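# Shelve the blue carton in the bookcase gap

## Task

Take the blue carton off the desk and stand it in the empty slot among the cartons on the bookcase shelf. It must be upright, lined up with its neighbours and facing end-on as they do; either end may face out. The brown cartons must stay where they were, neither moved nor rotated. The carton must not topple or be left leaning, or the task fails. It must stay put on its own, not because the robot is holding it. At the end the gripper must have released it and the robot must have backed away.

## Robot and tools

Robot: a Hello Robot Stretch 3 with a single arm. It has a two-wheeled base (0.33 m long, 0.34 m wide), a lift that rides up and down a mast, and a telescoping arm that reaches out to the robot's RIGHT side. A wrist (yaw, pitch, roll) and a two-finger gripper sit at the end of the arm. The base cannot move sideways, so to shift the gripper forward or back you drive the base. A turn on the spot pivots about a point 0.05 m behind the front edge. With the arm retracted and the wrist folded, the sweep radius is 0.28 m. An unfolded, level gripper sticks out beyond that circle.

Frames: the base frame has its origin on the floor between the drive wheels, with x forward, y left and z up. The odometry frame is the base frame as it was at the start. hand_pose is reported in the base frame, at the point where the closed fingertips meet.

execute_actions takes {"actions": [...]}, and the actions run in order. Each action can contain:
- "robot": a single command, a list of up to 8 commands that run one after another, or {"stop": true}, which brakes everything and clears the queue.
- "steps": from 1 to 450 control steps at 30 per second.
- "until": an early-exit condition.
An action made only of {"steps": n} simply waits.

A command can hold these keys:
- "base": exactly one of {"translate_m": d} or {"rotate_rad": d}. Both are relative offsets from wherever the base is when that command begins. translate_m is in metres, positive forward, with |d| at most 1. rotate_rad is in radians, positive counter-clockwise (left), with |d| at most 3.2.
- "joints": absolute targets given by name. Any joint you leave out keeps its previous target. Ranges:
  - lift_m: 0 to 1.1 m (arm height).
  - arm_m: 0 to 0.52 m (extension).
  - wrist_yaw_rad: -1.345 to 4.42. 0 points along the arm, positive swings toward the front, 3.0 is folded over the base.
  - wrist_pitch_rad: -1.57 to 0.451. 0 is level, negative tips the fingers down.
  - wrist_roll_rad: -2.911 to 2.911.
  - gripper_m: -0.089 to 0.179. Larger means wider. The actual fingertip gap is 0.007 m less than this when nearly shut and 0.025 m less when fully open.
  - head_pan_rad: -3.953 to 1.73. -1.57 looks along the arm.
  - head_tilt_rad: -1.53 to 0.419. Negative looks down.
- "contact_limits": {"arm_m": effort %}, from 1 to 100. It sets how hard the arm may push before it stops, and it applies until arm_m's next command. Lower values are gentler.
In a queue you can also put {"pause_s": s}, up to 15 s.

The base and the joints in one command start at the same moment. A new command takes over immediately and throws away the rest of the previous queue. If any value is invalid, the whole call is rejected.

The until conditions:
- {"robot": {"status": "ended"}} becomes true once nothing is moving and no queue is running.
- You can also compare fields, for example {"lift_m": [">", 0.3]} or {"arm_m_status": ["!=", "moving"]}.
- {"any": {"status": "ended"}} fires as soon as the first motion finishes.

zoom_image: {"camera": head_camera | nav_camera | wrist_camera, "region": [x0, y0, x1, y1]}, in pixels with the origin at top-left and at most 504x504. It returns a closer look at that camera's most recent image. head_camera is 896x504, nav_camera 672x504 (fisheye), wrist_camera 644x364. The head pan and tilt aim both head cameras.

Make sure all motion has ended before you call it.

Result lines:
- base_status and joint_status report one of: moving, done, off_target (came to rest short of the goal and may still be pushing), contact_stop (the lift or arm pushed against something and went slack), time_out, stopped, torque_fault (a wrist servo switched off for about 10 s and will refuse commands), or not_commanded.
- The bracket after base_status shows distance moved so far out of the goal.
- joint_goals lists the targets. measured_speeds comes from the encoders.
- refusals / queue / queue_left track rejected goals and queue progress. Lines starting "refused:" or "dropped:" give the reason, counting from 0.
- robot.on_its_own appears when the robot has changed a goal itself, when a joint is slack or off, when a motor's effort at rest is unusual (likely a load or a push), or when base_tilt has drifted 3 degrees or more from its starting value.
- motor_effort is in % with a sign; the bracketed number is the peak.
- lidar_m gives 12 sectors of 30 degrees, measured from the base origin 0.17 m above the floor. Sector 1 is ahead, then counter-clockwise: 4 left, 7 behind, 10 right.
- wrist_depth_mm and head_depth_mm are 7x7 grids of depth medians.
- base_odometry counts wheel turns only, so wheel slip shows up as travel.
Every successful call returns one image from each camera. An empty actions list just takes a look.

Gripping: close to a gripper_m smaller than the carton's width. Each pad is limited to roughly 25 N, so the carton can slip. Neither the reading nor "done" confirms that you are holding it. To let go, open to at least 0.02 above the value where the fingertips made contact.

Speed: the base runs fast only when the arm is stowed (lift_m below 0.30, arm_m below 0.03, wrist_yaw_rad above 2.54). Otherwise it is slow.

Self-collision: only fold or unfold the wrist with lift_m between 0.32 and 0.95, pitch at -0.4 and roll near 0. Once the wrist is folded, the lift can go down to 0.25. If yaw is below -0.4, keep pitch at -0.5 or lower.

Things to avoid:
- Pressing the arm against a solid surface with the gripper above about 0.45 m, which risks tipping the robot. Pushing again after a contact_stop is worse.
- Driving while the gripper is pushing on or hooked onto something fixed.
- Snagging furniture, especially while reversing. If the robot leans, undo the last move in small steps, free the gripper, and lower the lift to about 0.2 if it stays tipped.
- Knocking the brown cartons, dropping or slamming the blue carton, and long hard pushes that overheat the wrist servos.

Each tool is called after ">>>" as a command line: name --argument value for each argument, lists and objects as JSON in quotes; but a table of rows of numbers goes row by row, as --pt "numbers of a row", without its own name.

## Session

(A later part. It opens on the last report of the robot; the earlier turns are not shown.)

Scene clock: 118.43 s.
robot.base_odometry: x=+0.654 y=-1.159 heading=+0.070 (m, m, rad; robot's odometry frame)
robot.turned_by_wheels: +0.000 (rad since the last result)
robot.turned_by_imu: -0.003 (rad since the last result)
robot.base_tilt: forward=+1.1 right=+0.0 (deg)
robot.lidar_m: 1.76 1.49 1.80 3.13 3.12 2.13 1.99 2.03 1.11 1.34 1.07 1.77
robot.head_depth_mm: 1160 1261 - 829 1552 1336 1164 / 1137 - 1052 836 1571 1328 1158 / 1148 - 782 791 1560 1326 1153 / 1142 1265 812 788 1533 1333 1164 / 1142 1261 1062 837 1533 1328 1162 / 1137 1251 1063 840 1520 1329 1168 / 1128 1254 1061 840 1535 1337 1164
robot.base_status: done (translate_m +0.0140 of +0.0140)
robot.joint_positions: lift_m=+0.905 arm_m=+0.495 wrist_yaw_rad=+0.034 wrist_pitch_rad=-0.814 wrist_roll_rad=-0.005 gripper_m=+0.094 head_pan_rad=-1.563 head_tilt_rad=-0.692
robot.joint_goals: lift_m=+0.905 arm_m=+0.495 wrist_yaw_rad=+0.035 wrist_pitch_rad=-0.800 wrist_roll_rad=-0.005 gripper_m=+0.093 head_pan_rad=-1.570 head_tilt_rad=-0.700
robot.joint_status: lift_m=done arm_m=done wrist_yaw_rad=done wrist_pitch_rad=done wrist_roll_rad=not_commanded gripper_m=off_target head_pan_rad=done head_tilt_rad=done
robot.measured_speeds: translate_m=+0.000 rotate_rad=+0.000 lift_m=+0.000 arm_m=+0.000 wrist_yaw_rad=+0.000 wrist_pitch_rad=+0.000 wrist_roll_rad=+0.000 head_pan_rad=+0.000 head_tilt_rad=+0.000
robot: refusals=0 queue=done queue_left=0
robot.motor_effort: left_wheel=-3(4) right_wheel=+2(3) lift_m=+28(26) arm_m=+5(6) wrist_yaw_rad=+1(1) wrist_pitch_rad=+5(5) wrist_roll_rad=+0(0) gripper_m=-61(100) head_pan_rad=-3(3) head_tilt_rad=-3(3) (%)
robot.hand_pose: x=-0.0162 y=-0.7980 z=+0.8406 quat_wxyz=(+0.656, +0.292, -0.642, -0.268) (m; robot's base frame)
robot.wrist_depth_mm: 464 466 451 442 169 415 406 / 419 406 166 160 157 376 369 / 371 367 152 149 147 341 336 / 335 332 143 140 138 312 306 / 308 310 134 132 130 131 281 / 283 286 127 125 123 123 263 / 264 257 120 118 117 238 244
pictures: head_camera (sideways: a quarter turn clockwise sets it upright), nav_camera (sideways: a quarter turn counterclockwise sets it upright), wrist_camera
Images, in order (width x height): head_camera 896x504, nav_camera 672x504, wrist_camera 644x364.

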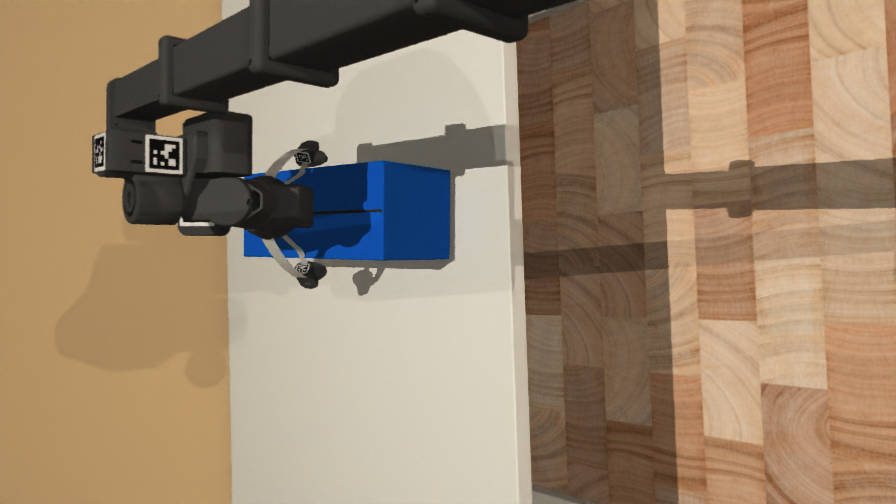

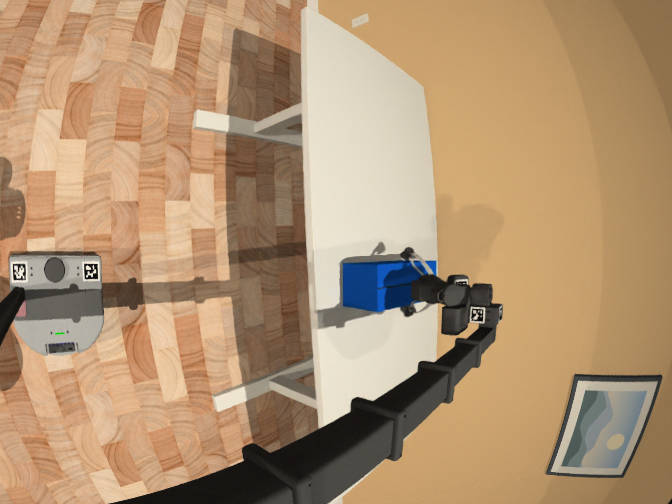

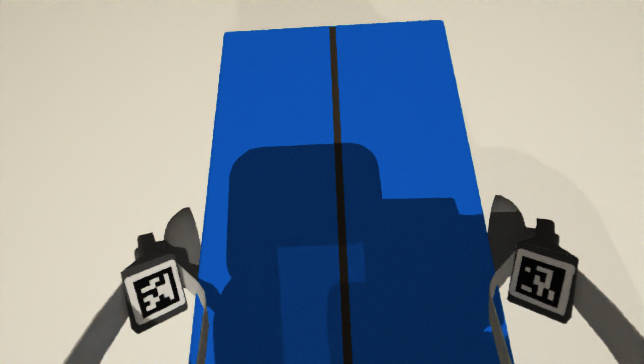

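>>> execute_actions --actions '[{"robot":[{"joints":{"lift_m":0.871}},{"joints":{"gripper_m":0.16}},{"joints":{"lift_m":0.868,"arm_m":0.481}},{"joints":{"gripper_m":0.093}},{"pause_s":0.5},{"joints":{"lift_m":0.915}}],"steps":450,"until":{"robot":{"status":"ended"}}}]'

Scene clock: 130.50 s.
robot.base_odometry: x=+0.654 y=-1.159 heading=+0.070 (m, m, rad; robot's odometry frame)
robot.turned_by_wheels: +0.000 (rad since the last result)
robot.turned_by_imu: -0.003 (rad since the last result)
robot.base_tilt: forward=+1.1 right=+0.0 (deg)
robot.lidar_m: 1.76 1.49 1.80 3.16 3.11 2.13 1.99 2.03 1.11 1.34 1.06 1.77
robot.head_depth_mm: 1155 1266 - 835 1557 1326 1155 / 1138 - 1065 837 1569 1328 1161 / 1133 - 754 788 1555 1327 1166 / 1147 1261 794 794 1534 1333 1162 / 1140 1262 1064 839 1527 1334 1164 / 1131 1253 1060 842 1502 1329 1158 / 1127 1251 1062 838 1523 1333 1163
robot.base_status: done (translate_m +0.0140 of +0.0140)
robot.joint_positions: lift_m=+0.915 arm_m=+0.481 wrist_yaw_rad=+0.034 wrist_pitch_rad=-0.814 wrist_roll_rad=-0.005 gripper_m=+0.094 head_pan_rad=-1.563 head_tilt_rad=-0.692
robot.joint_goals: lift_m=+0.915 arm_m=+0.481 wrist_yaw_rad=+0.035 wrist_pitch_rad=-0.800 wrist_roll_rad=-0.005 gripper_m=+0.093 head_pan_rad=-1.570 head_tilt_rad=-0.700
robot.joint_status: lift_m=done arm_m=done wrist_yaw_rad=done wrist_pitch_rad=done wrist_roll_rad=not_commanded gripper_m=off_target head_pan_rad=done head_tilt_rad=done
robot.measured_speeds: translate_m=+0.000 rotate_rad=+0.000 lift_m=+0.000 arm_m=+0.000 wrist_yaw_rad=+0.000 wrist_pitch_rad=+0.000 wrist_roll_rad=+0.000 head_pan_rad=+0.000 head_tilt_rad=+0.000
robot: refusals=0 queue=done queue_left=0
robot.motor_effort: left_wheel=-3(4) right_wheel=+2(3) lift_m=+28(30) arm_m=-1(7) wrist_yaw_rad=+0(1) wrist_pitch_rad=+5(6) wrist_roll_rad=+0(0) gripper_m=-61(100) head_pan_rad=-3(3) head_tilt_rad=-2(3) (%)
robot.hand_pose: x=-0.0162 y=-0.7843 z=+0.8506 quat_wxyz=(+0.656, +0.292, -0.642, -0.269) (m; robot's base frame)
robot.wrist_depth_mm: 478 476 465 455 445 440 429 / 433 422 184 173 172 388 382 / 385 382 166 158 156 355 343 / 345 343 150 146 143 322 316 / 319 318 136 134 133 134 293 / 294 295 127 125 124 124 273 / 273 267 118 117 115 118 252
pictures: head_camera (sideways: a quarter turn clockwise sets it upright), nav_camera (sideways: a quarter turn counterclockwise sets it upright), wrist_camera
Images, in order (width x height): head_camera 896x504, nav_camera 672x504, wrist_camera 644x364.

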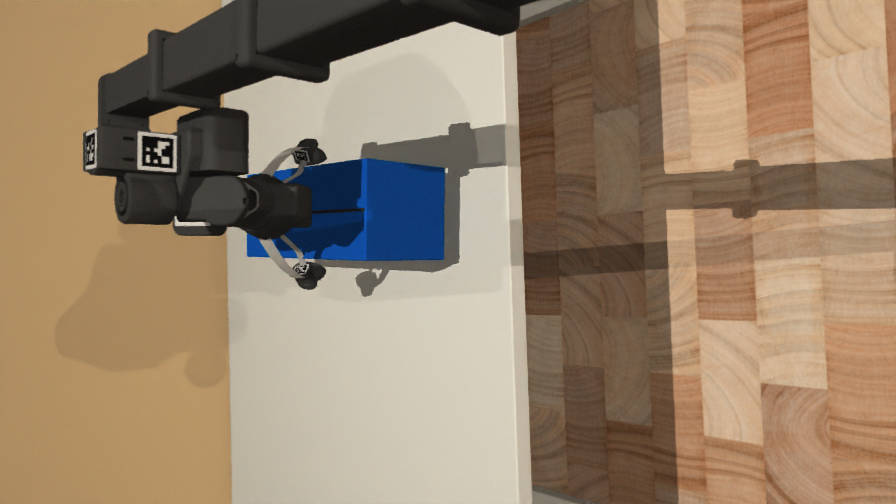

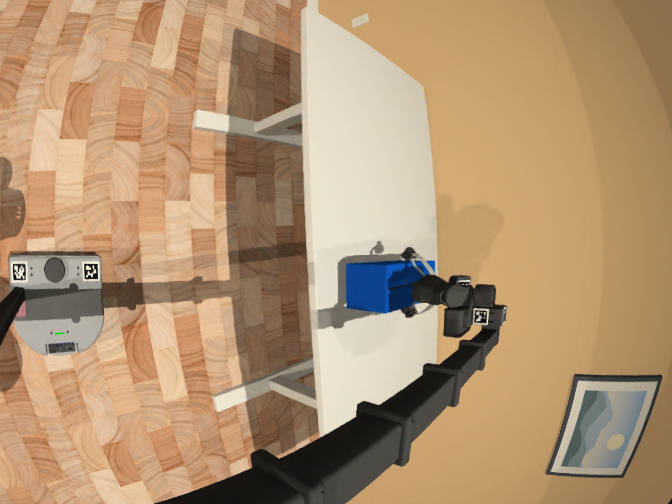

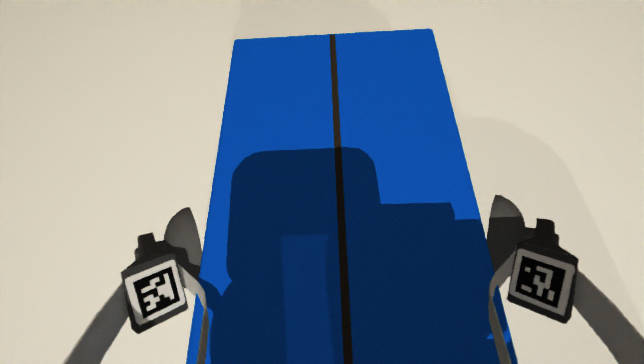

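>>> execute_actions --actions '[{"robot":[{"joints":{"arm_m":0.0,"wrist_yaw_rad":0.0}},{"base":{"rotate_rad":1.671}},{"base":{"translate_m":1.0},"joints":{"lift_m":0.76,"head_tilt_rad":-0.75}},{"base":{"translate_m":1.0}},{"base":{"translate_m":0.355}},{"base":{"rotate_rad":1.52}}],"steps":450,"until":{"robot":{"status":"ended"}}},{"steps":450,"until":{"robot":{"status":"ended"}}},{"steps":450,"until":{"robot":{"status":"ended"}}}]'

Scene clock: 185.30 s.
robot.base_odometry: x=+0.255 y=+1.162 heading=-3.022 (m, m, rad; robot's odometry frame)
robot.turned_by_wheels: +3.191 (rad since the last result)
robot.turned_by_imu: +3.255 (rad since the last result)
robot.base_tilt: forward=+1.2 right=+0.0 (deg)
robot.lidar_m: 1.92 2.00 2.73 3.33 2.29 1.85 1.84 1.50 0.83 1.02 0.87 1.50
robot.head_depth_mm: 741 981 943 1041 1451 1322 - / 740 986 947 990 1381 1352 - / 743 991 980 1075 1385 589 - / 744 996 979 1080 1401 587 504 / 745 995 949 1009 1396 1294 1151 / 745 997 949 1017 1401 1312 1143 / 744 1007 947 1077 1408 1298 1150
robot.base_status: done (rotate_rad +1.5199 of +1.5200)
robot.joint_positions: lift_m=+0.760 arm_m=+0.002 wrist_yaw_rad=+0.002 wrist_pitch_rad=-0.815 wrist_roll_rad=-0.005 gripper_m=+0.094 head_pan_rad=-1.563 head_tilt_rad=-0.741
robot.joint_goals: lift_m=+0.760 arm_m=+0.000 wrist_yaw_rad=+0.000 wrist_pitch_rad=-0.800 wrist_roll_rad=-0.005 gripper_m=+0.093 head_pan_rad=-1.570 head_tilt_rad=-0.750
robot.joint_status: lift_m=done arm_m=done wrist_yaw_rad=done wrist_pitch_rad=done wrist_roll_rad=not_commanded gripper_m=off_target head_pan_rad=done head_tilt_rad=done
robot.measured_speeds: translate_m=+0.000 rotate_rad=+0.000 lift_m=+0.000 arm_m=+0.000 wrist_yaw_rad=+0.000 wrist_pitch_rad=+0.000 wrist_roll_rad=+0.000 head_pan_rad=+0.000 head_tilt_rad=+0.000
robot: refusals=0 queue=done queue_left=0
robot.motor_effort: left_wheel=-3(11) right_wheel=+2(6) lift_m=+20(28) arm_m=-5(5) wrist_yaw_rad=-2(3) wrist_pitch_rad=+5(5) wrist_roll_rad=+0(0) gripper_m=-61(61) head_pan_rad=-3(2) head_tilt_rad=-3(7) (%)
robot.hand_pose: x=-0.0213 y=-0.3047 z=+0.6958 quat_wxyz=(+0.651, +0.282, -0.647, -0.279) (m; robot's base frame)
robot.wrist_depth_mm: 610 807 832 799 823 700 928 / - 803 180 171 170 - - / - 929 163 157 154 - - / - - 148 144 143 937 941 / 963 961 136 135 132 133 862 / 870 866 128 125 124 124 827 / 804 785 119 117 116 742 744
pictures: head_camera (sideways: a quarter turn clockwise sets it upright), nav_camera (sideways: a quarter turn counterclockwise sets it upright), wrist_camera
Images, in order (width x height): head_camera 896x504, nav_camera 672x504, wrist_camera 644x364.

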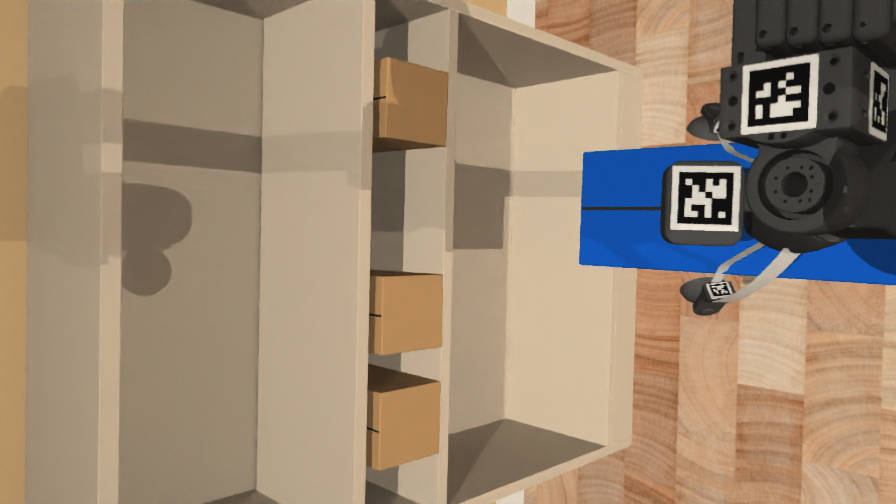

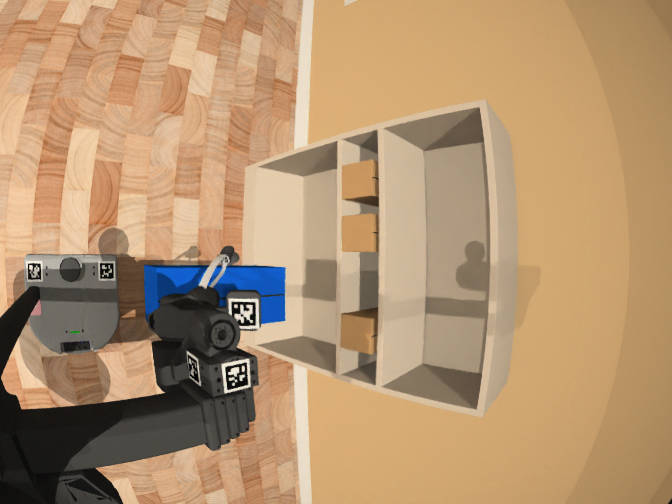

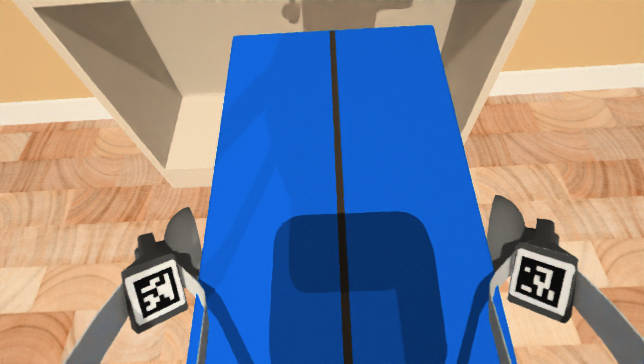

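>>> execute_actions --actions '[{"robot":[{"base":{"rotate_rad":-0.015},"joints":{"arm_m":0.24,"wrist_pitch_rad":-0.84,"lift_m":0.75}}],"steps":450,"until":{"robot":{"status":"ended"}}}]'

>>> zoom_image --camera "head_camera" --region '[340,40,660,380]'

Scene clock: 206.93 s.
robot.base_odometry: x=+0.255 y=+1.162 heading=-3.037 (m, m, rad; robot's odometry frame)
robot.turned_by_wheels: -0.015 (rad since the last result)
robot.turned_by_imu: -0.017 (rad since the last result)
robot.base_tilt: forward=+1.1 right=+0.0 (deg)
robot.lidar_m: 1.92 1.99 2.69 3.31 2.29 1.86 1.84 1.53 0.83 1.02 0.87 1.48
robot.head_depth_mm: 740 963 956 1022 - - - / 742 988 950 - 1362 1302 1146 / 742 995 982 - 665 1251 1136 / 743 994 975 1029 681 1241 1146 / 743 992 947 1009 1388 1303 1142 / 743 995 953 1040 1384 1305 1147 / 745 994 941 1044 1398 1310 1140
robot.base_status: done (rotate_rad -0.0150 of -0.0150)
robot.joint_positions: lift_m=+0.750 arm_m=+0.240 wrist_yaw_rad=+0.001 wrist_pitch_rad=-0.854 wrist_roll_rad=-0.005 gripper_m=+0.094 head_pan_rad=-1.563 head_tilt_rad=-0.741
robot.joint_goals: lift_m=+0.750 arm_m=+0.240 wrist_yaw_rad=+0.000 wrist_pitch_rad=-0.840 wrist_roll_rad=-0.005 gripper_m=+0.093 head_pan_rad=-1.570 head_tilt_rad=-0.750
robot.joint_status: lift_m=done arm_m=done wrist_yaw_rad=done wrist_pitch_rad=done wrist_roll_rad=not_commanded gripper_m=off_target head_pan_rad=done head_tilt_rad=done
robot.measured_speeds: translate_m=+0.000 rotate_rad=+0.000 lift_m=+0.000 arm_m=+0.000 wrist_yaw_rad=+0.000 wrist_pitch_rad=+0.000 wrist_roll_rad=+0.000 head_pan_rad=+0.000 head_tilt_rad=+0.000
robot: refusals=0 queue=done queue_left=0
robot.motor_effort: left_wheel=-1(2) right_wheel=+1(4) lift_m=+20(24) arm_m=+5(5) wrist_yaw_rad=-1(2) wrist_pitch_rad=+5(8) wrist_roll_rad=+0(0) gripper_m=-60(61) head_pan_rad=-3(3) head_tilt_rad=-3(4) (%)
robot.hand_pose: x=-0.0214 y=-0.5348 z=+0.6799 quat_wxyz=(+0.646, +0.294, -0.641, -0.292) (m; robot's base frame)
robot.wrist_depth_mm: 317 306 319 384 309 321 361 / 358 371 180 171 169 504 429 / 571 785 163 156 154 581 960 / 609 810 148 145 142 699 915 / 911 801 136 134 132 133 825 / 834 861 127 125 123 124 799 / 785 773 119 117 116 735 734
pictures: head_camera (sideways: a quarter turn clockwise sets it upright), nav_camera (sideways: a quarter turn counterclockwise sets it upright), wrist_camera
Images, in order (width x height): head_camera 896x504, nav_camera 672x504, wrist_camera 644x364.

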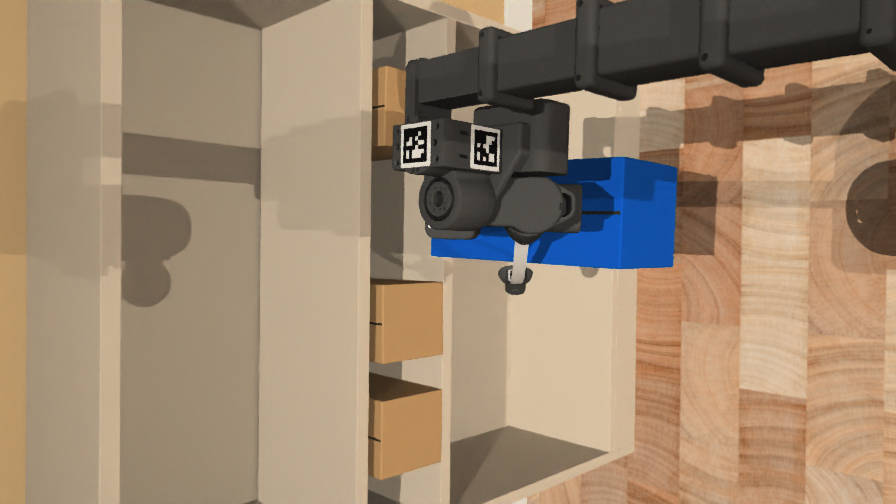

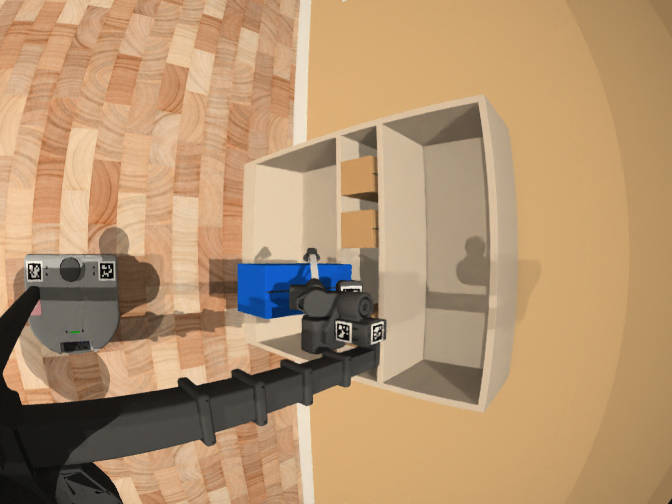

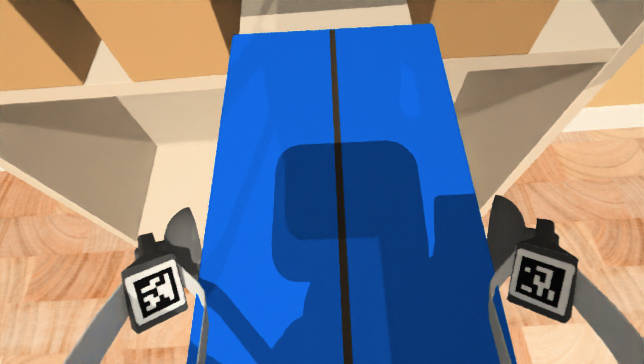

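Region (340, 40, 660, 380) of head_camera's 896x504 image, scaled by 1.482, with more detail than that image has; it fills the left 474 columns of this view, and the rest is white.

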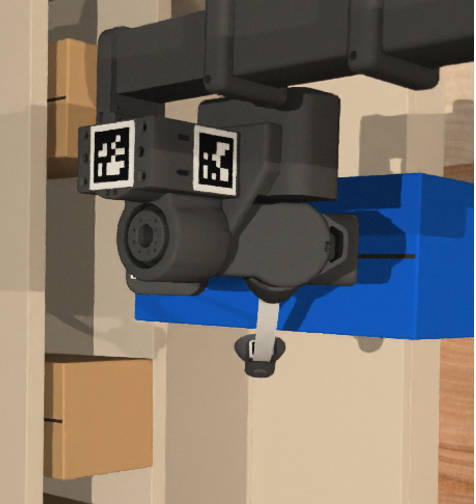

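>>> execute_actions --actions '[{"robot":[{"base":{"rotate_rad":0.018},"joints":{"wrist_yaw_rad":0.012,"lift_m":0.754}},{"base":{"translate_m":-0.013},"joints":{"arm_m":0.31}}],"steps":450,"until":{"robot":{"status":"ended"}}}]'

Scene clock: 227.73 s.
robot.base_odometry: x=+0.268 y=+1.163 heading=-3.020 (m, m, rad; robot's odometry frame)
robot.turned_by_wheels: +0.018 (rad since the last result)
robot.turned_by_imu: +0.017 (rad since the last result)
robot.base_tilt: forward=+1.2 right=+0.0 (deg)
robot.lidar_m: 1.94 2.01 2.77 3.33 2.27 1.84 1.83 1.50 0.82 1.02 0.88 1.50
robot.head_depth_mm: 737 975 941 1039 - - - / 743 980 973 - 1373 1296 1140 / 739 987 979 - 736 1301 1137 / 741 992 976 1000 767 1293 1141 / 743 996 943 1007 1394 1301 1142 / 745 996 946 1035 1402 1295 1148 / 792 1008 946 1098 1402 1309 1144
robot.base_status: done (translate_m -0.0130 of -0.0130)
robot.joint_positions: lift_m=+0.754 arm_m=+0.310 wrist_yaw_rad=+0.010 wrist_pitch_rad=-0.854 wrist_roll_rad=-0.005 gripper_m=+0.094 head_pan_rad=-1.563 head_tilt_rad=-0.741
robot.joint_goals: lift_m=+0.754 arm_m=+0.310 wrist_yaw_rad=+0.012 wrist_pitch_rad=-0.840 wrist_roll_rad=-0.005 gripper_m=+0.093 head_pan_rad=-1.570 head_tilt_rad=-0.750
robot.joint_status: lift_m=done arm_m=done wrist_yaw_rad=done wrist_pitch_rad=done wrist_roll_rad=not_commanded gripper_m=off_target head_pan_rad=done head_tilt_rad=done
robot.measured_speeds: translate_m=+0.000 rotate_rad=+0.000 lift_m=+0.000 arm_m=+0.000 wrist_yaw_rad=+0.000 wrist_pitch_rad=+0.000 wrist_roll_rad=+0.000 head_pan_rad=+0.000 head_tilt_rad=+0.000
robot: refusals=0 queue=done queue_left=0
robot.motor_effort: left_wheel=-3(11) right_wheel=+2(7) lift_m=+28(29) arm_m=+6(5) wrist_yaw_rad=+2(3) wrist_pitch_rad=+5(5) wrist_roll_rad=+0(0) gripper_m=-61(60) head_pan_rad=-3(3) head_tilt_rad=-3(3) (%)
robot.hand_pose: x=-0.0201 y=-0.6048 z=+0.6834 quat_wxyz=(+0.647, +0.297, -0.640, -0.289) (m; robot's base frame)
robot.wrist_depth_mm: 237 238 293 388 272 236 237 / 298 269 179 170 168 280 328 / 339 341 163 156 153 521 360 / 560 811 149 144 142 563 900 / 754 732 136 134 132 133 851 / 875 839 127 125 124 124 801 / 801 766 119 117 116 724 747
pictures: head_camera (sideways: a quarter turn clockwise sets it upright), nav_camera (sideways: a quarter turn counterclockwise sets it upright), wrist_camera
Images, in order (width x height): head_camera 896x504, nav_camera 672x504, wrist_camera 644x364.

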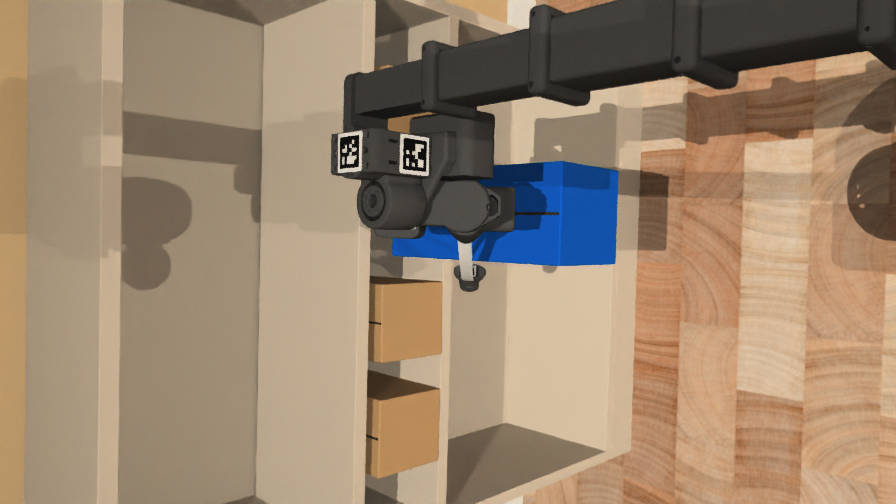

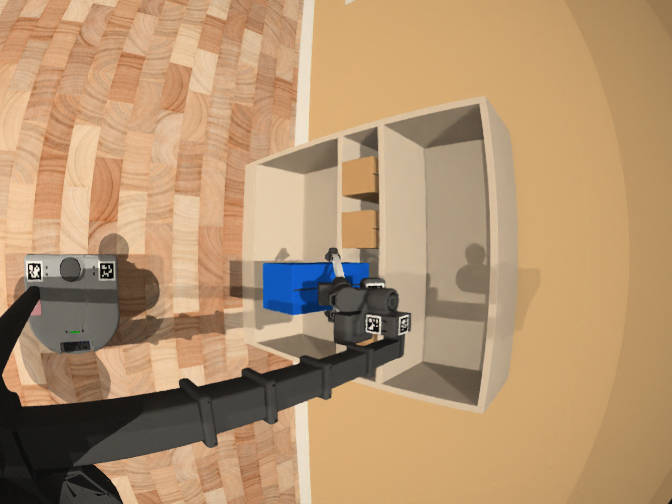

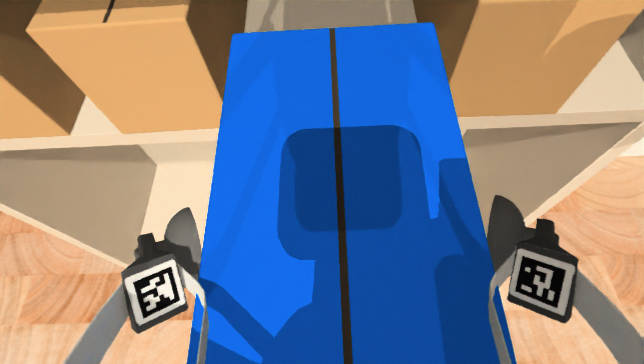

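>>> execute_actions --actions '[{"robot":[{"joints":{"lift_m":0.736}},{"joints":{"arm_m":0.335},"contact_limits":{"arm_m":12}}],"steps":450,"until":{"robot":{"status":"ended"}}}]'

Scene clock: 239.07 s.
robot.base_odometry: x=+0.268 y=+1.163 heading=-3.020 (m, m, rad; robot's odometry frame)
robot.turned_by_wheels: +0.000 (rad since the last result)
robot.turned_by_imu: -0.001 (rad since the last result)
robot.base_tilt: forward=+1.2 right=+0.0 (deg)
robot.lidar_m: 1.93 2.02 2.76 3.34 2.28 1.84 1.83 1.49 0.82 1.02 0.88 1.50
robot.head_depth_mm: 739 970 943 1042 1509 - - / 737 986 976 - 1404 1295 1150 / 741 988 976 - 1339 1292 1145 / 745 993 979 1002 1333 1305 1143 / 743 987 938 1010 1380 1305 1143 / 742 1005 944 1045 1399 1304 1141 / 796 1009 951 1100 1419 1306 1142
robot.base_status: done (translate_m -0.0130 of -0.0130)
robot.joint_positions: lift_m=+0.736 arm_m=+0.335 wrist_yaw_rad=+0.010 wrist_pitch_rad=-0.854 wrist_roll_rad=-0.005 gripper_m=+0.094 head_pan_rad=-1.563 head_tilt_rad=-0.741
robot.joint_goals: lift_m=+0.736 arm_m=+0.335 wrist_yaw_rad=+0.012 wrist_pitch_rad=-0.840 wrist_roll_rad=-0.005 gripper_m=+0.093 head_pan_rad=-1.570 head_tilt_rad=-0.750
robot.joint_status: lift_m=done arm_m=done wrist_yaw_rad=done wrist_pitch_rad=done wrist_roll_rad=not_commanded gripper_m=off_target head_pan_rad=done head_tilt_rad=done
robot.measured_speeds: translate_m=+0.000 rotate_rad=+0.000 lift_m=+0.000 arm_m=+0.000 wrist_yaw_rad=+0.000 wrist_pitch_rad=+0.000 wrist_roll_rad=+0.000 head_pan_rad=+0.000 head_tilt_rad=+0.000
robot: refusals=0 queue=done queue_left=0
robot.motor_effort: left_wheel=-4(4) right_wheel=+2(2) lift_m=+21(28) arm_m=+5(5) wrist_yaw_rad=+2(1) wrist_pitch_rad=+5(5) wrist_roll_rad=+0(0) gripper_m=-60(61) head_pan_rad=-3(3) head_tilt_rad=-3(3) (%)
robot.contact_limits: arm_m 12 (drawing in: default 33, maximum 55; extending or still: default 46, maximum 75)
robot.hand_pose: x=-0.0201 y=-0.6297 z=+0.6658 quat_wxyz=(+0.647, +0.297, -0.640, -0.289) (m; robot's base frame)
robot.wrist_depth_mm: 208 209 294 366 271 214 208 / 236 237 179 170 169 244 245 / 311 286 163 156 153 297 302 / 547 785 148 144 142 560 440 / 586 741 136 134 132 133 818 / 838 829 127 126 124 124 772 / 774 759 119 118 116 723 713
pictures: head_camera (sideways: a quarter turn clockwise sets it upright), nav_camera (sideways: a quarter turn counterclockwise sets it upright), wrist_camera
Images, in order (width x height): head_camera 896x504, nav_camera 672x504, wrist_camera 644x364.

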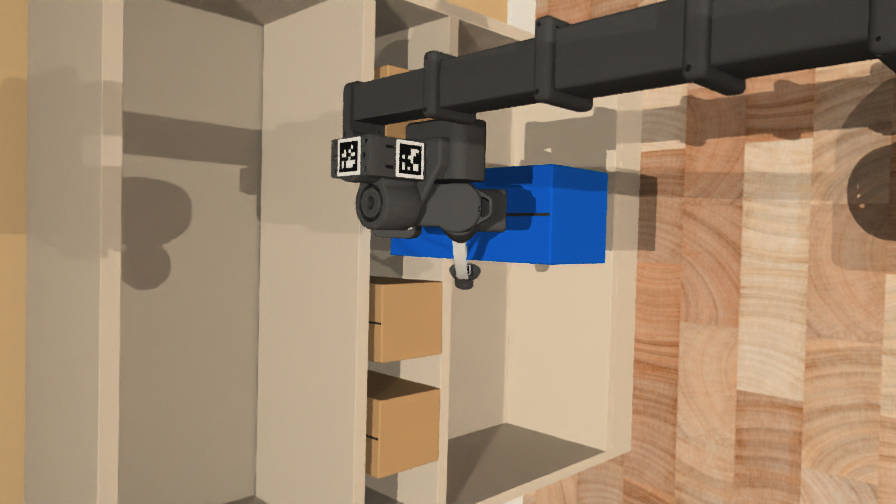

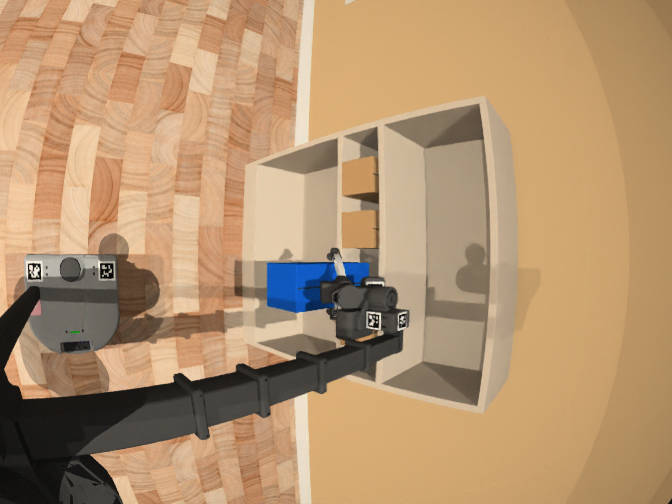

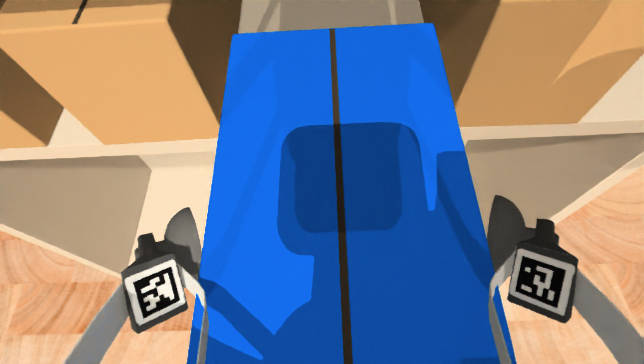

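>>> execute_actions --actions '[{"robot":[{"joints":{"arm_m":0.42,"lift_m":0.738},"contact_limits":{"arm_m":12}}],"steps":450,"until":{"robot":{"status":"ended"}}}]'

Scene clock: 249.30 s.
robot.base_odometry: x=+0.268 y=+1.163 heading=-3.020 (m, m, rad; robot's odometry frame)
robot.turned_by_wheels: +0.000 (rad since the last result)
robot.turned_by_imu: -0.001 (rad since the last result)
robot.base_tilt: forward=+1.2 right=+0.1 (deg)
robot.lidar_m: 1.93 2.01 2.76 3.32 2.27 1.84 1.83 1.50 0.82 1.02 0.88 1.50
robot.head_depth_mm: 739 976 939 1038 1549 - - / 736 984 1014 1391 1367 1284 1148 / 744 987 - 828 1370 1296 1143 / 742 991 977 844 1378 1302 1144 / 743 990 950 1013 1391 1295 1140 / 740 999 946 1042 1404 1310 1145 / 793 1001 949 1103 1406 1300 1149
robot.base_status: done (translate_m -0.0130 of -0.0130)
robot.joint_positions: lift_m=+0.738 arm_m=+0.420 wrist_yaw_rad=+0.010 wrist_pitch_rad=-0.854 wrist_roll_rad=-0.005 gripper_m=+0.094 head_pan_rad=-1.563 head_tilt_rad=-0.741
robot.joint_goals: lift_m=+0.738 arm_m=+0.420 wrist_yaw_rad=+0.012 wrist_pitch_rad=-0.840 wrist_roll_rad=-0.005 gripper_m=+0.093 head_pan_rad=-1.570 head_tilt_rad=-0.750
robot.joint_status: lift_m=done arm_m=done wrist_yaw_rad=done wrist_pitch_rad=done wrist_roll_rad=not_commanded gripper_m=off_target head_pan_rad=done head_tilt_rad=done
robot.measured_speeds: translate_m=+0.000 rotate_rad=+0.000 lift_m=+0.000 arm_m=+0.000 wrist_yaw_rad=+0.000 wrist_pitch_rad=+0.000 wrist_roll_rad=+0.000 head_pan_rad=+0.000 head_tilt_rad=+0.000
robot: refusals=0 queue=done queue_left=0
robot.motor_effort: left_wheel=-4(3) right_wheel=+3(2) lift_m=+27(32) arm_m=+5(5) wrist_yaw_rad=+2(1) wrist_pitch_rad=+5(5) wrist_roll_rad=+0(0) gripper_m=-60(61) head_pan_rad=-3(3) head_tilt_rad=-3(3) (%)
robot.contact_limits: arm_m 12 (drawing in: default 33, maximum 55; extending or still: default 46, maximum 75)
robot.hand_pose: x=-0.0201 y=-0.7147 z=+0.6674 quat_wxyz=(+0.647, +0.297, -0.640, -0.289) (m; robot's base frame)
robot.wrist_depth_mm: 137 135 132 129 126 124 122 / 129 127 127 128 129 129 130 / 165 170 163 156 153 196 158 / 192 195 148 144 143 203 203 / 270 249 135 134 132 132 347 / 557 661 127 125 123 124 754 / 782 759 119 117 116 708 721
pictures: head_camera (sideways: a quarter turn clockwise sets it upright), nav_camera (sideways: a quarter turn counterclockwise sets it upright), wrist_camera
Images, in order (width x height): head_camera 896x504, nav_camera 672x504, wrist_camera 644x364.

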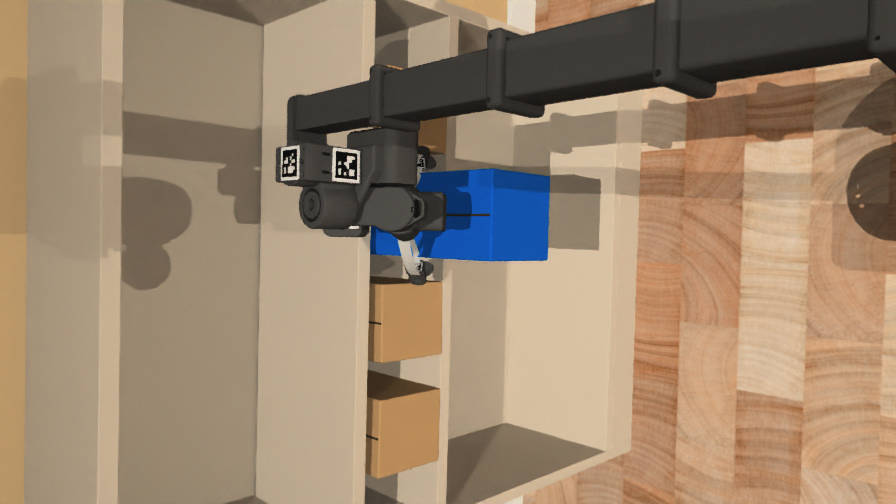

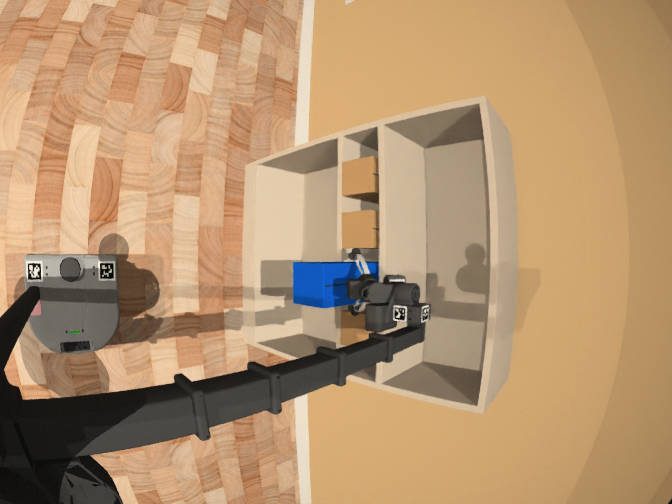

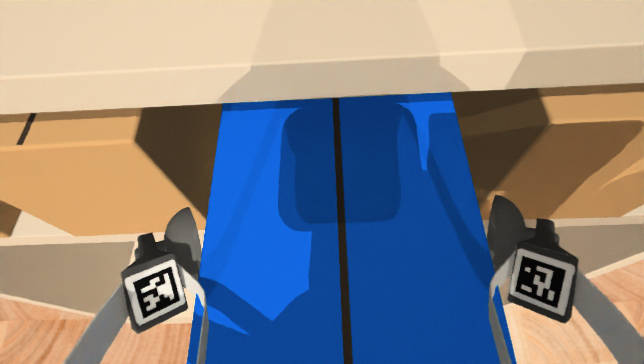

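>>> execute_actions --actions '[{"robot":[{"joints":{"arm_m":0.46},"contact_limits":{"arm_m":12}}],"steps":450,"until":{"robot":{"status":"ended"}}}]'

Scene clock: 260.60 s.
robot.base_odometry: x=+0.268 y=+1.163 heading=-3.020 (m, m, rad; robot's odometry frame)
robot.turned_by_wheels: +0.000 (rad since the last result)
robot.turned_by_imu: -0.001 (rad since the last result)
robot.base_tilt: forward=+1.1 right=+0.0 (deg)
robot.lidar_m: 1.94 2.01 2.76 3.31 2.27 1.84 1.83 1.50 0.82 1.02 0.88 1.51
robot.head_depth_mm: 739 974 943 1037 1531 - - / 741 986 991 1198 1398 1280 1148 / 742 984 - 857 1380 1302 1140 / 741 991 974 855 1389 1308 1147 / 741 991 946 1006 1402 1303 1137 / 742 1005 948 1038 1411 1304 1143 / 792 1002 951 1097 1415 1308 1149
robot.base_status: done (translate_m -0.0130 of -0.0130)
robot.joint_positions: lift_m=+0.738 arm_m=+0.460 wrist_yaw_rad=+0.010 wrist_pitch_rad=-0.854 wrist_roll_rad=-0.005 gripper_m=+0.094 head_pan_rad=-1.563 head_tilt_rad=-0.741
robot.joint_goals: lift_m=+0.738 arm_m=+0.460 wrist_yaw_rad=+0.012 wrist_pitch_rad=-0.840 wrist_roll_rad=-0.005 gripper_m=+0.093 head_pan_rad=-1.570 head_tilt_rad=-0.750
robot.joint_status: lift_m=done arm_m=done wrist_yaw_rad=done wrist_pitch_rad=done wrist_roll_rad=not_commanded gripper_m=off_target head_pan_rad=done head_tilt_rad=done
robot.measured_speeds: translate_m=+0.000 rotate_rad=+0.000 lift_m=+0.000 arm_m=+0.000 wrist_yaw_rad=+0.000 wrist_pitch_rad=+0.000 wrist_roll_rad=+0.000 head_pan_rad=+0.000 head_tilt_rad=+0.000
robot: refusals=0 queue=done queue_left=0
robot.motor_effort: left_wheel=-3(4) right_wheel=+2(2) lift_m=+27(27) arm_m=+5(8) wrist_yaw_rad=+2(2) wrist_pitch_rad=+5(5) wrist_roll_rad=+0(0) gripper_m=-60(61) head_pan_rad=-3(3) head_tilt_rad=-3(4) (%)
robot.contact_limits: arm_m 12 (drawing in: default 33, maximum 55; extending or still: default 46, maximum 75)
robot.hand_pose: x=-0.0201 y=-0.7547 z=+0.6674 quat_wxyz=(+0.647, +0.297, -0.640, -0.290) (m; robot's base frame)
robot.wrist_depth_mm: 137 134 132 129 126 124 121 / 122 121 118 116 114 112 110 / 111 110 108 106 104 102 101 / 112 112 114 115 116 141 135 / 152 163 136 134 132 133 165 / 241 218 127 125 123 124 300 / 758 748 119 117 116 506 725
pictures: head_camera (sideways: a quarter turn clockwise sets it upright), nav_camera (sideways: a quarter turn counterclockwise sets it upright), wrist_camera
Images, in order (width x height): head_camera 896x504, nav_camera 672x504, wrist_camera 644x364.

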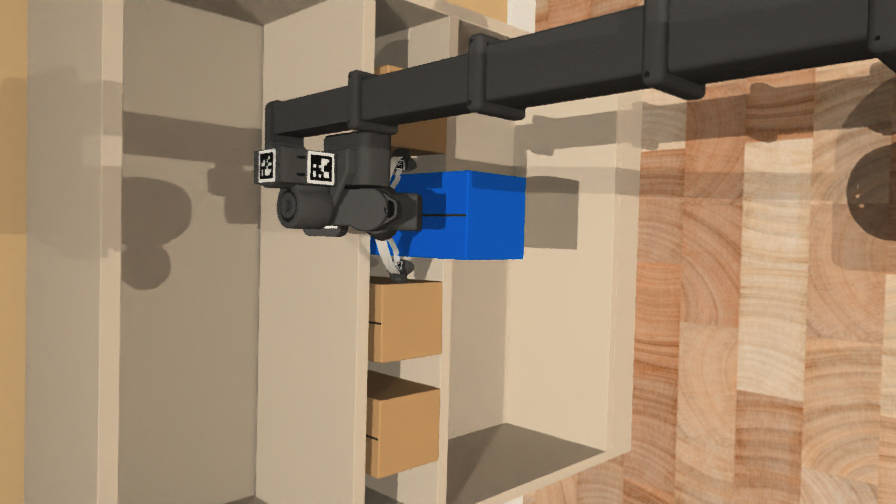

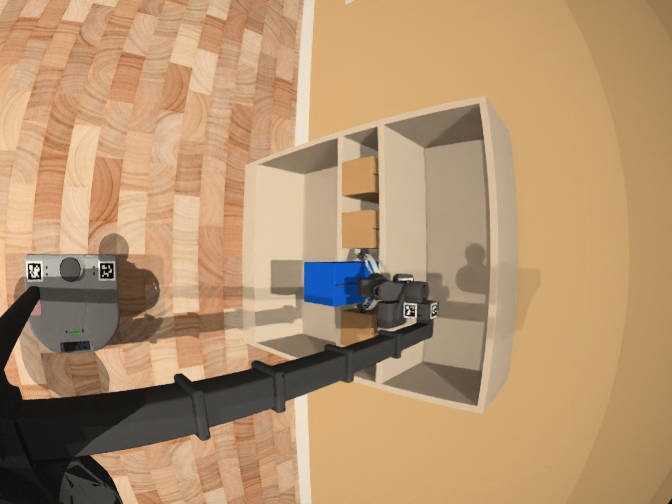

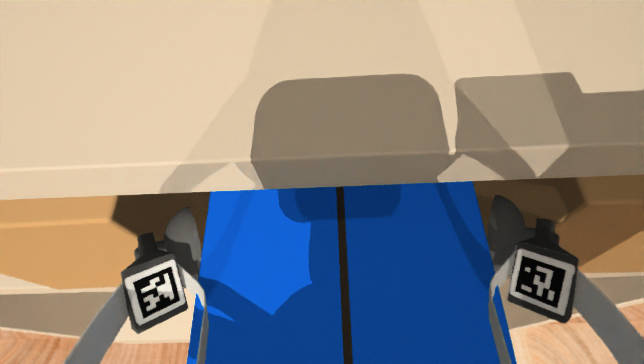

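>>> execute_actions --actions '[{"robot":[{"joints":{"arm_m":0.485},"contact_limits":{"arm_m":12}},{"joints":{"lift_m":0.731}}],"steps":450,"until":{"robot":{"status":"ended"}}}]'

Scene clock: 268.13 s.
robot.base_odometry: x=+0.268 y=+1.163 heading=-3.020 (m, m, rad; robot's odometry frame)
robot.turned_by_wheels: +0.000 (rad since the last result)
robot.turned_by_imu: -0.001 (rad since the last result)
robot.base_tilt: forward=+1.1 right=+0.0 (deg)
robot.lidar_m: 1.94 2.01 2.76 3.33 2.28 1.85 1.83 1.50 0.82 1.02 0.88 1.51
robot.head_depth_mm: 741 974 943 1025 1524 - - / 742 986 979 998 1390 1290 1143 / 742 985 - 896 1387 1296 1140 / 743 993 976 896 1391 1298 1142 / 745 995 947 1013 1390 1309 1149 / 744 1000 953 1044 1399 1297 1146 / 745 1004 945 1096 1408 1298 1142
robot.base_status: done (translate_m -0.0130 of -0.0130)
robot.joint_positions: lift_m=+0.733 arm_m=+0.485 wrist_yaw_rad=+0.010 wrist_pitch_rad=-0.831 wrist_roll_rad=-0.005 gripper_m=+0.094 head_pan_rad=-1.563 head_tilt_rad=-0.741
robot.joint_goals: lift_m=+0.733 arm_m=+0.485 wrist_yaw_rad=+0.012 wrist_pitch_rad=-0.840 wrist_roll_rad=-0.005 gripper_m=+0.093 head_pan_rad=-1.570 head_tilt_rad=-0.750
robot.joint_status: lift_m=contact_stop arm_m=done wrist_yaw_rad=done wrist_pitch_rad=done wrist_roll_rad=not_commanded gripper_m=off_target head_pan_rad=done head_tilt_rad=done
robot.measured_speeds: translate_m=+0.000 rotate_rad=+0.000 lift_m=+0.001 arm_m=+0.000 wrist_yaw_rad=+0.000 wrist_pitch_rad=+0.072 wrist_roll_rad=+0.000 head_pan_rad=+0.000 head_tilt_rad=+0.000
robot: refusals=0 queue=dropped queue_left=0
robot.on_its_own: lift_m is slack since a contact_stop, until your next command for it
robot.motor_effort: left_wheel=-4(4) right_wheel=+2(2) lift_m=+18(27) arm_m=+6(7) wrist_yaw_rad=+1(2) wrist_pitch_rad=-6(6) wrist_roll_rad=+0(0) gripper_m=-61(60) head_pan_rad=-2(3) head_tilt_rad=-3(4) (%)
robot.contact_limits: arm_m 12 (drawing in: default 33, maximum 55; extending or still: default 46, maximum 75)
robot.hand_pose: x=-0.0201 y=-0.7846 z=+0.6661 quat_wxyz=(+0.650, +0.289, -0.644, -0.282) (m; robot's base frame)
robot.wrist_depth_mm: 141 139 136 132 129 127 124 / 126 123 121 119 116 114 112 / 113 111 110 107 105 104 102 / 103 101 100 98 96 95 94 / 94 93 92 91 90 89 88 / 130 106 125 123 121 123 130 / 236 664 118 116 115 117 454
pictures: head_camera (sideways: a quarter turn clockwise sets it upright), nav_camera (sideways: a quarter turn counterclockwise sets it upright), wrist_camera
Images, in order (width x height): head_camera 896x504, nav_camera 672x504, wrist_camera 644x364.

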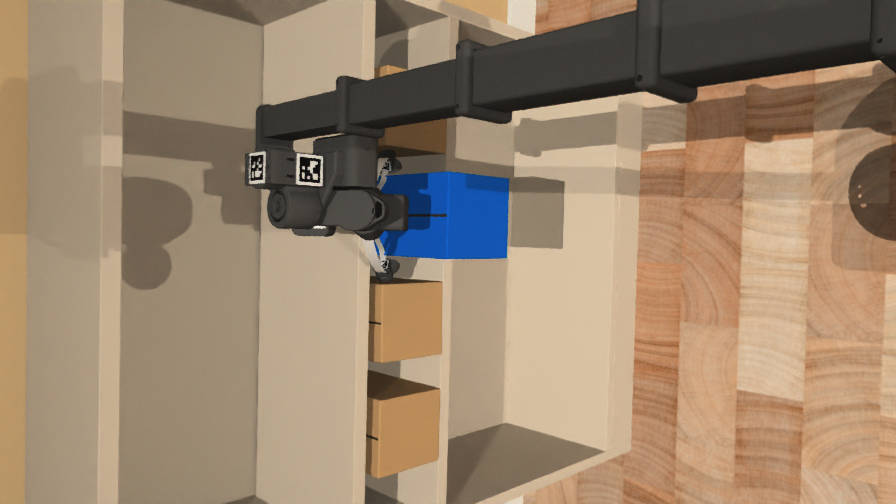

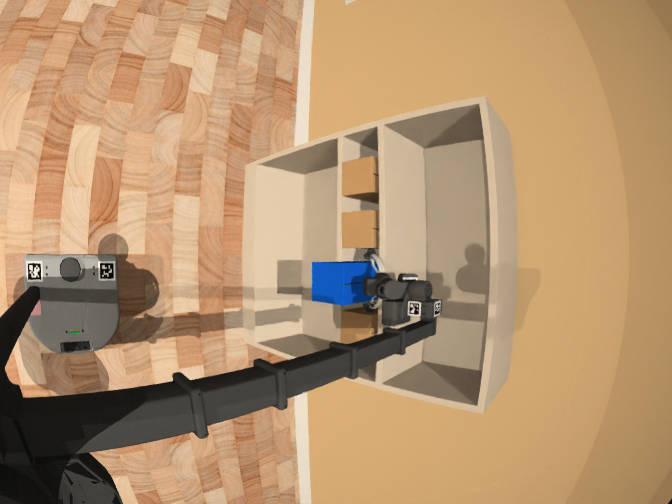

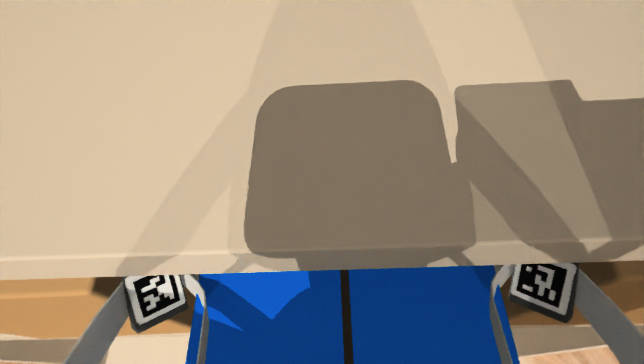

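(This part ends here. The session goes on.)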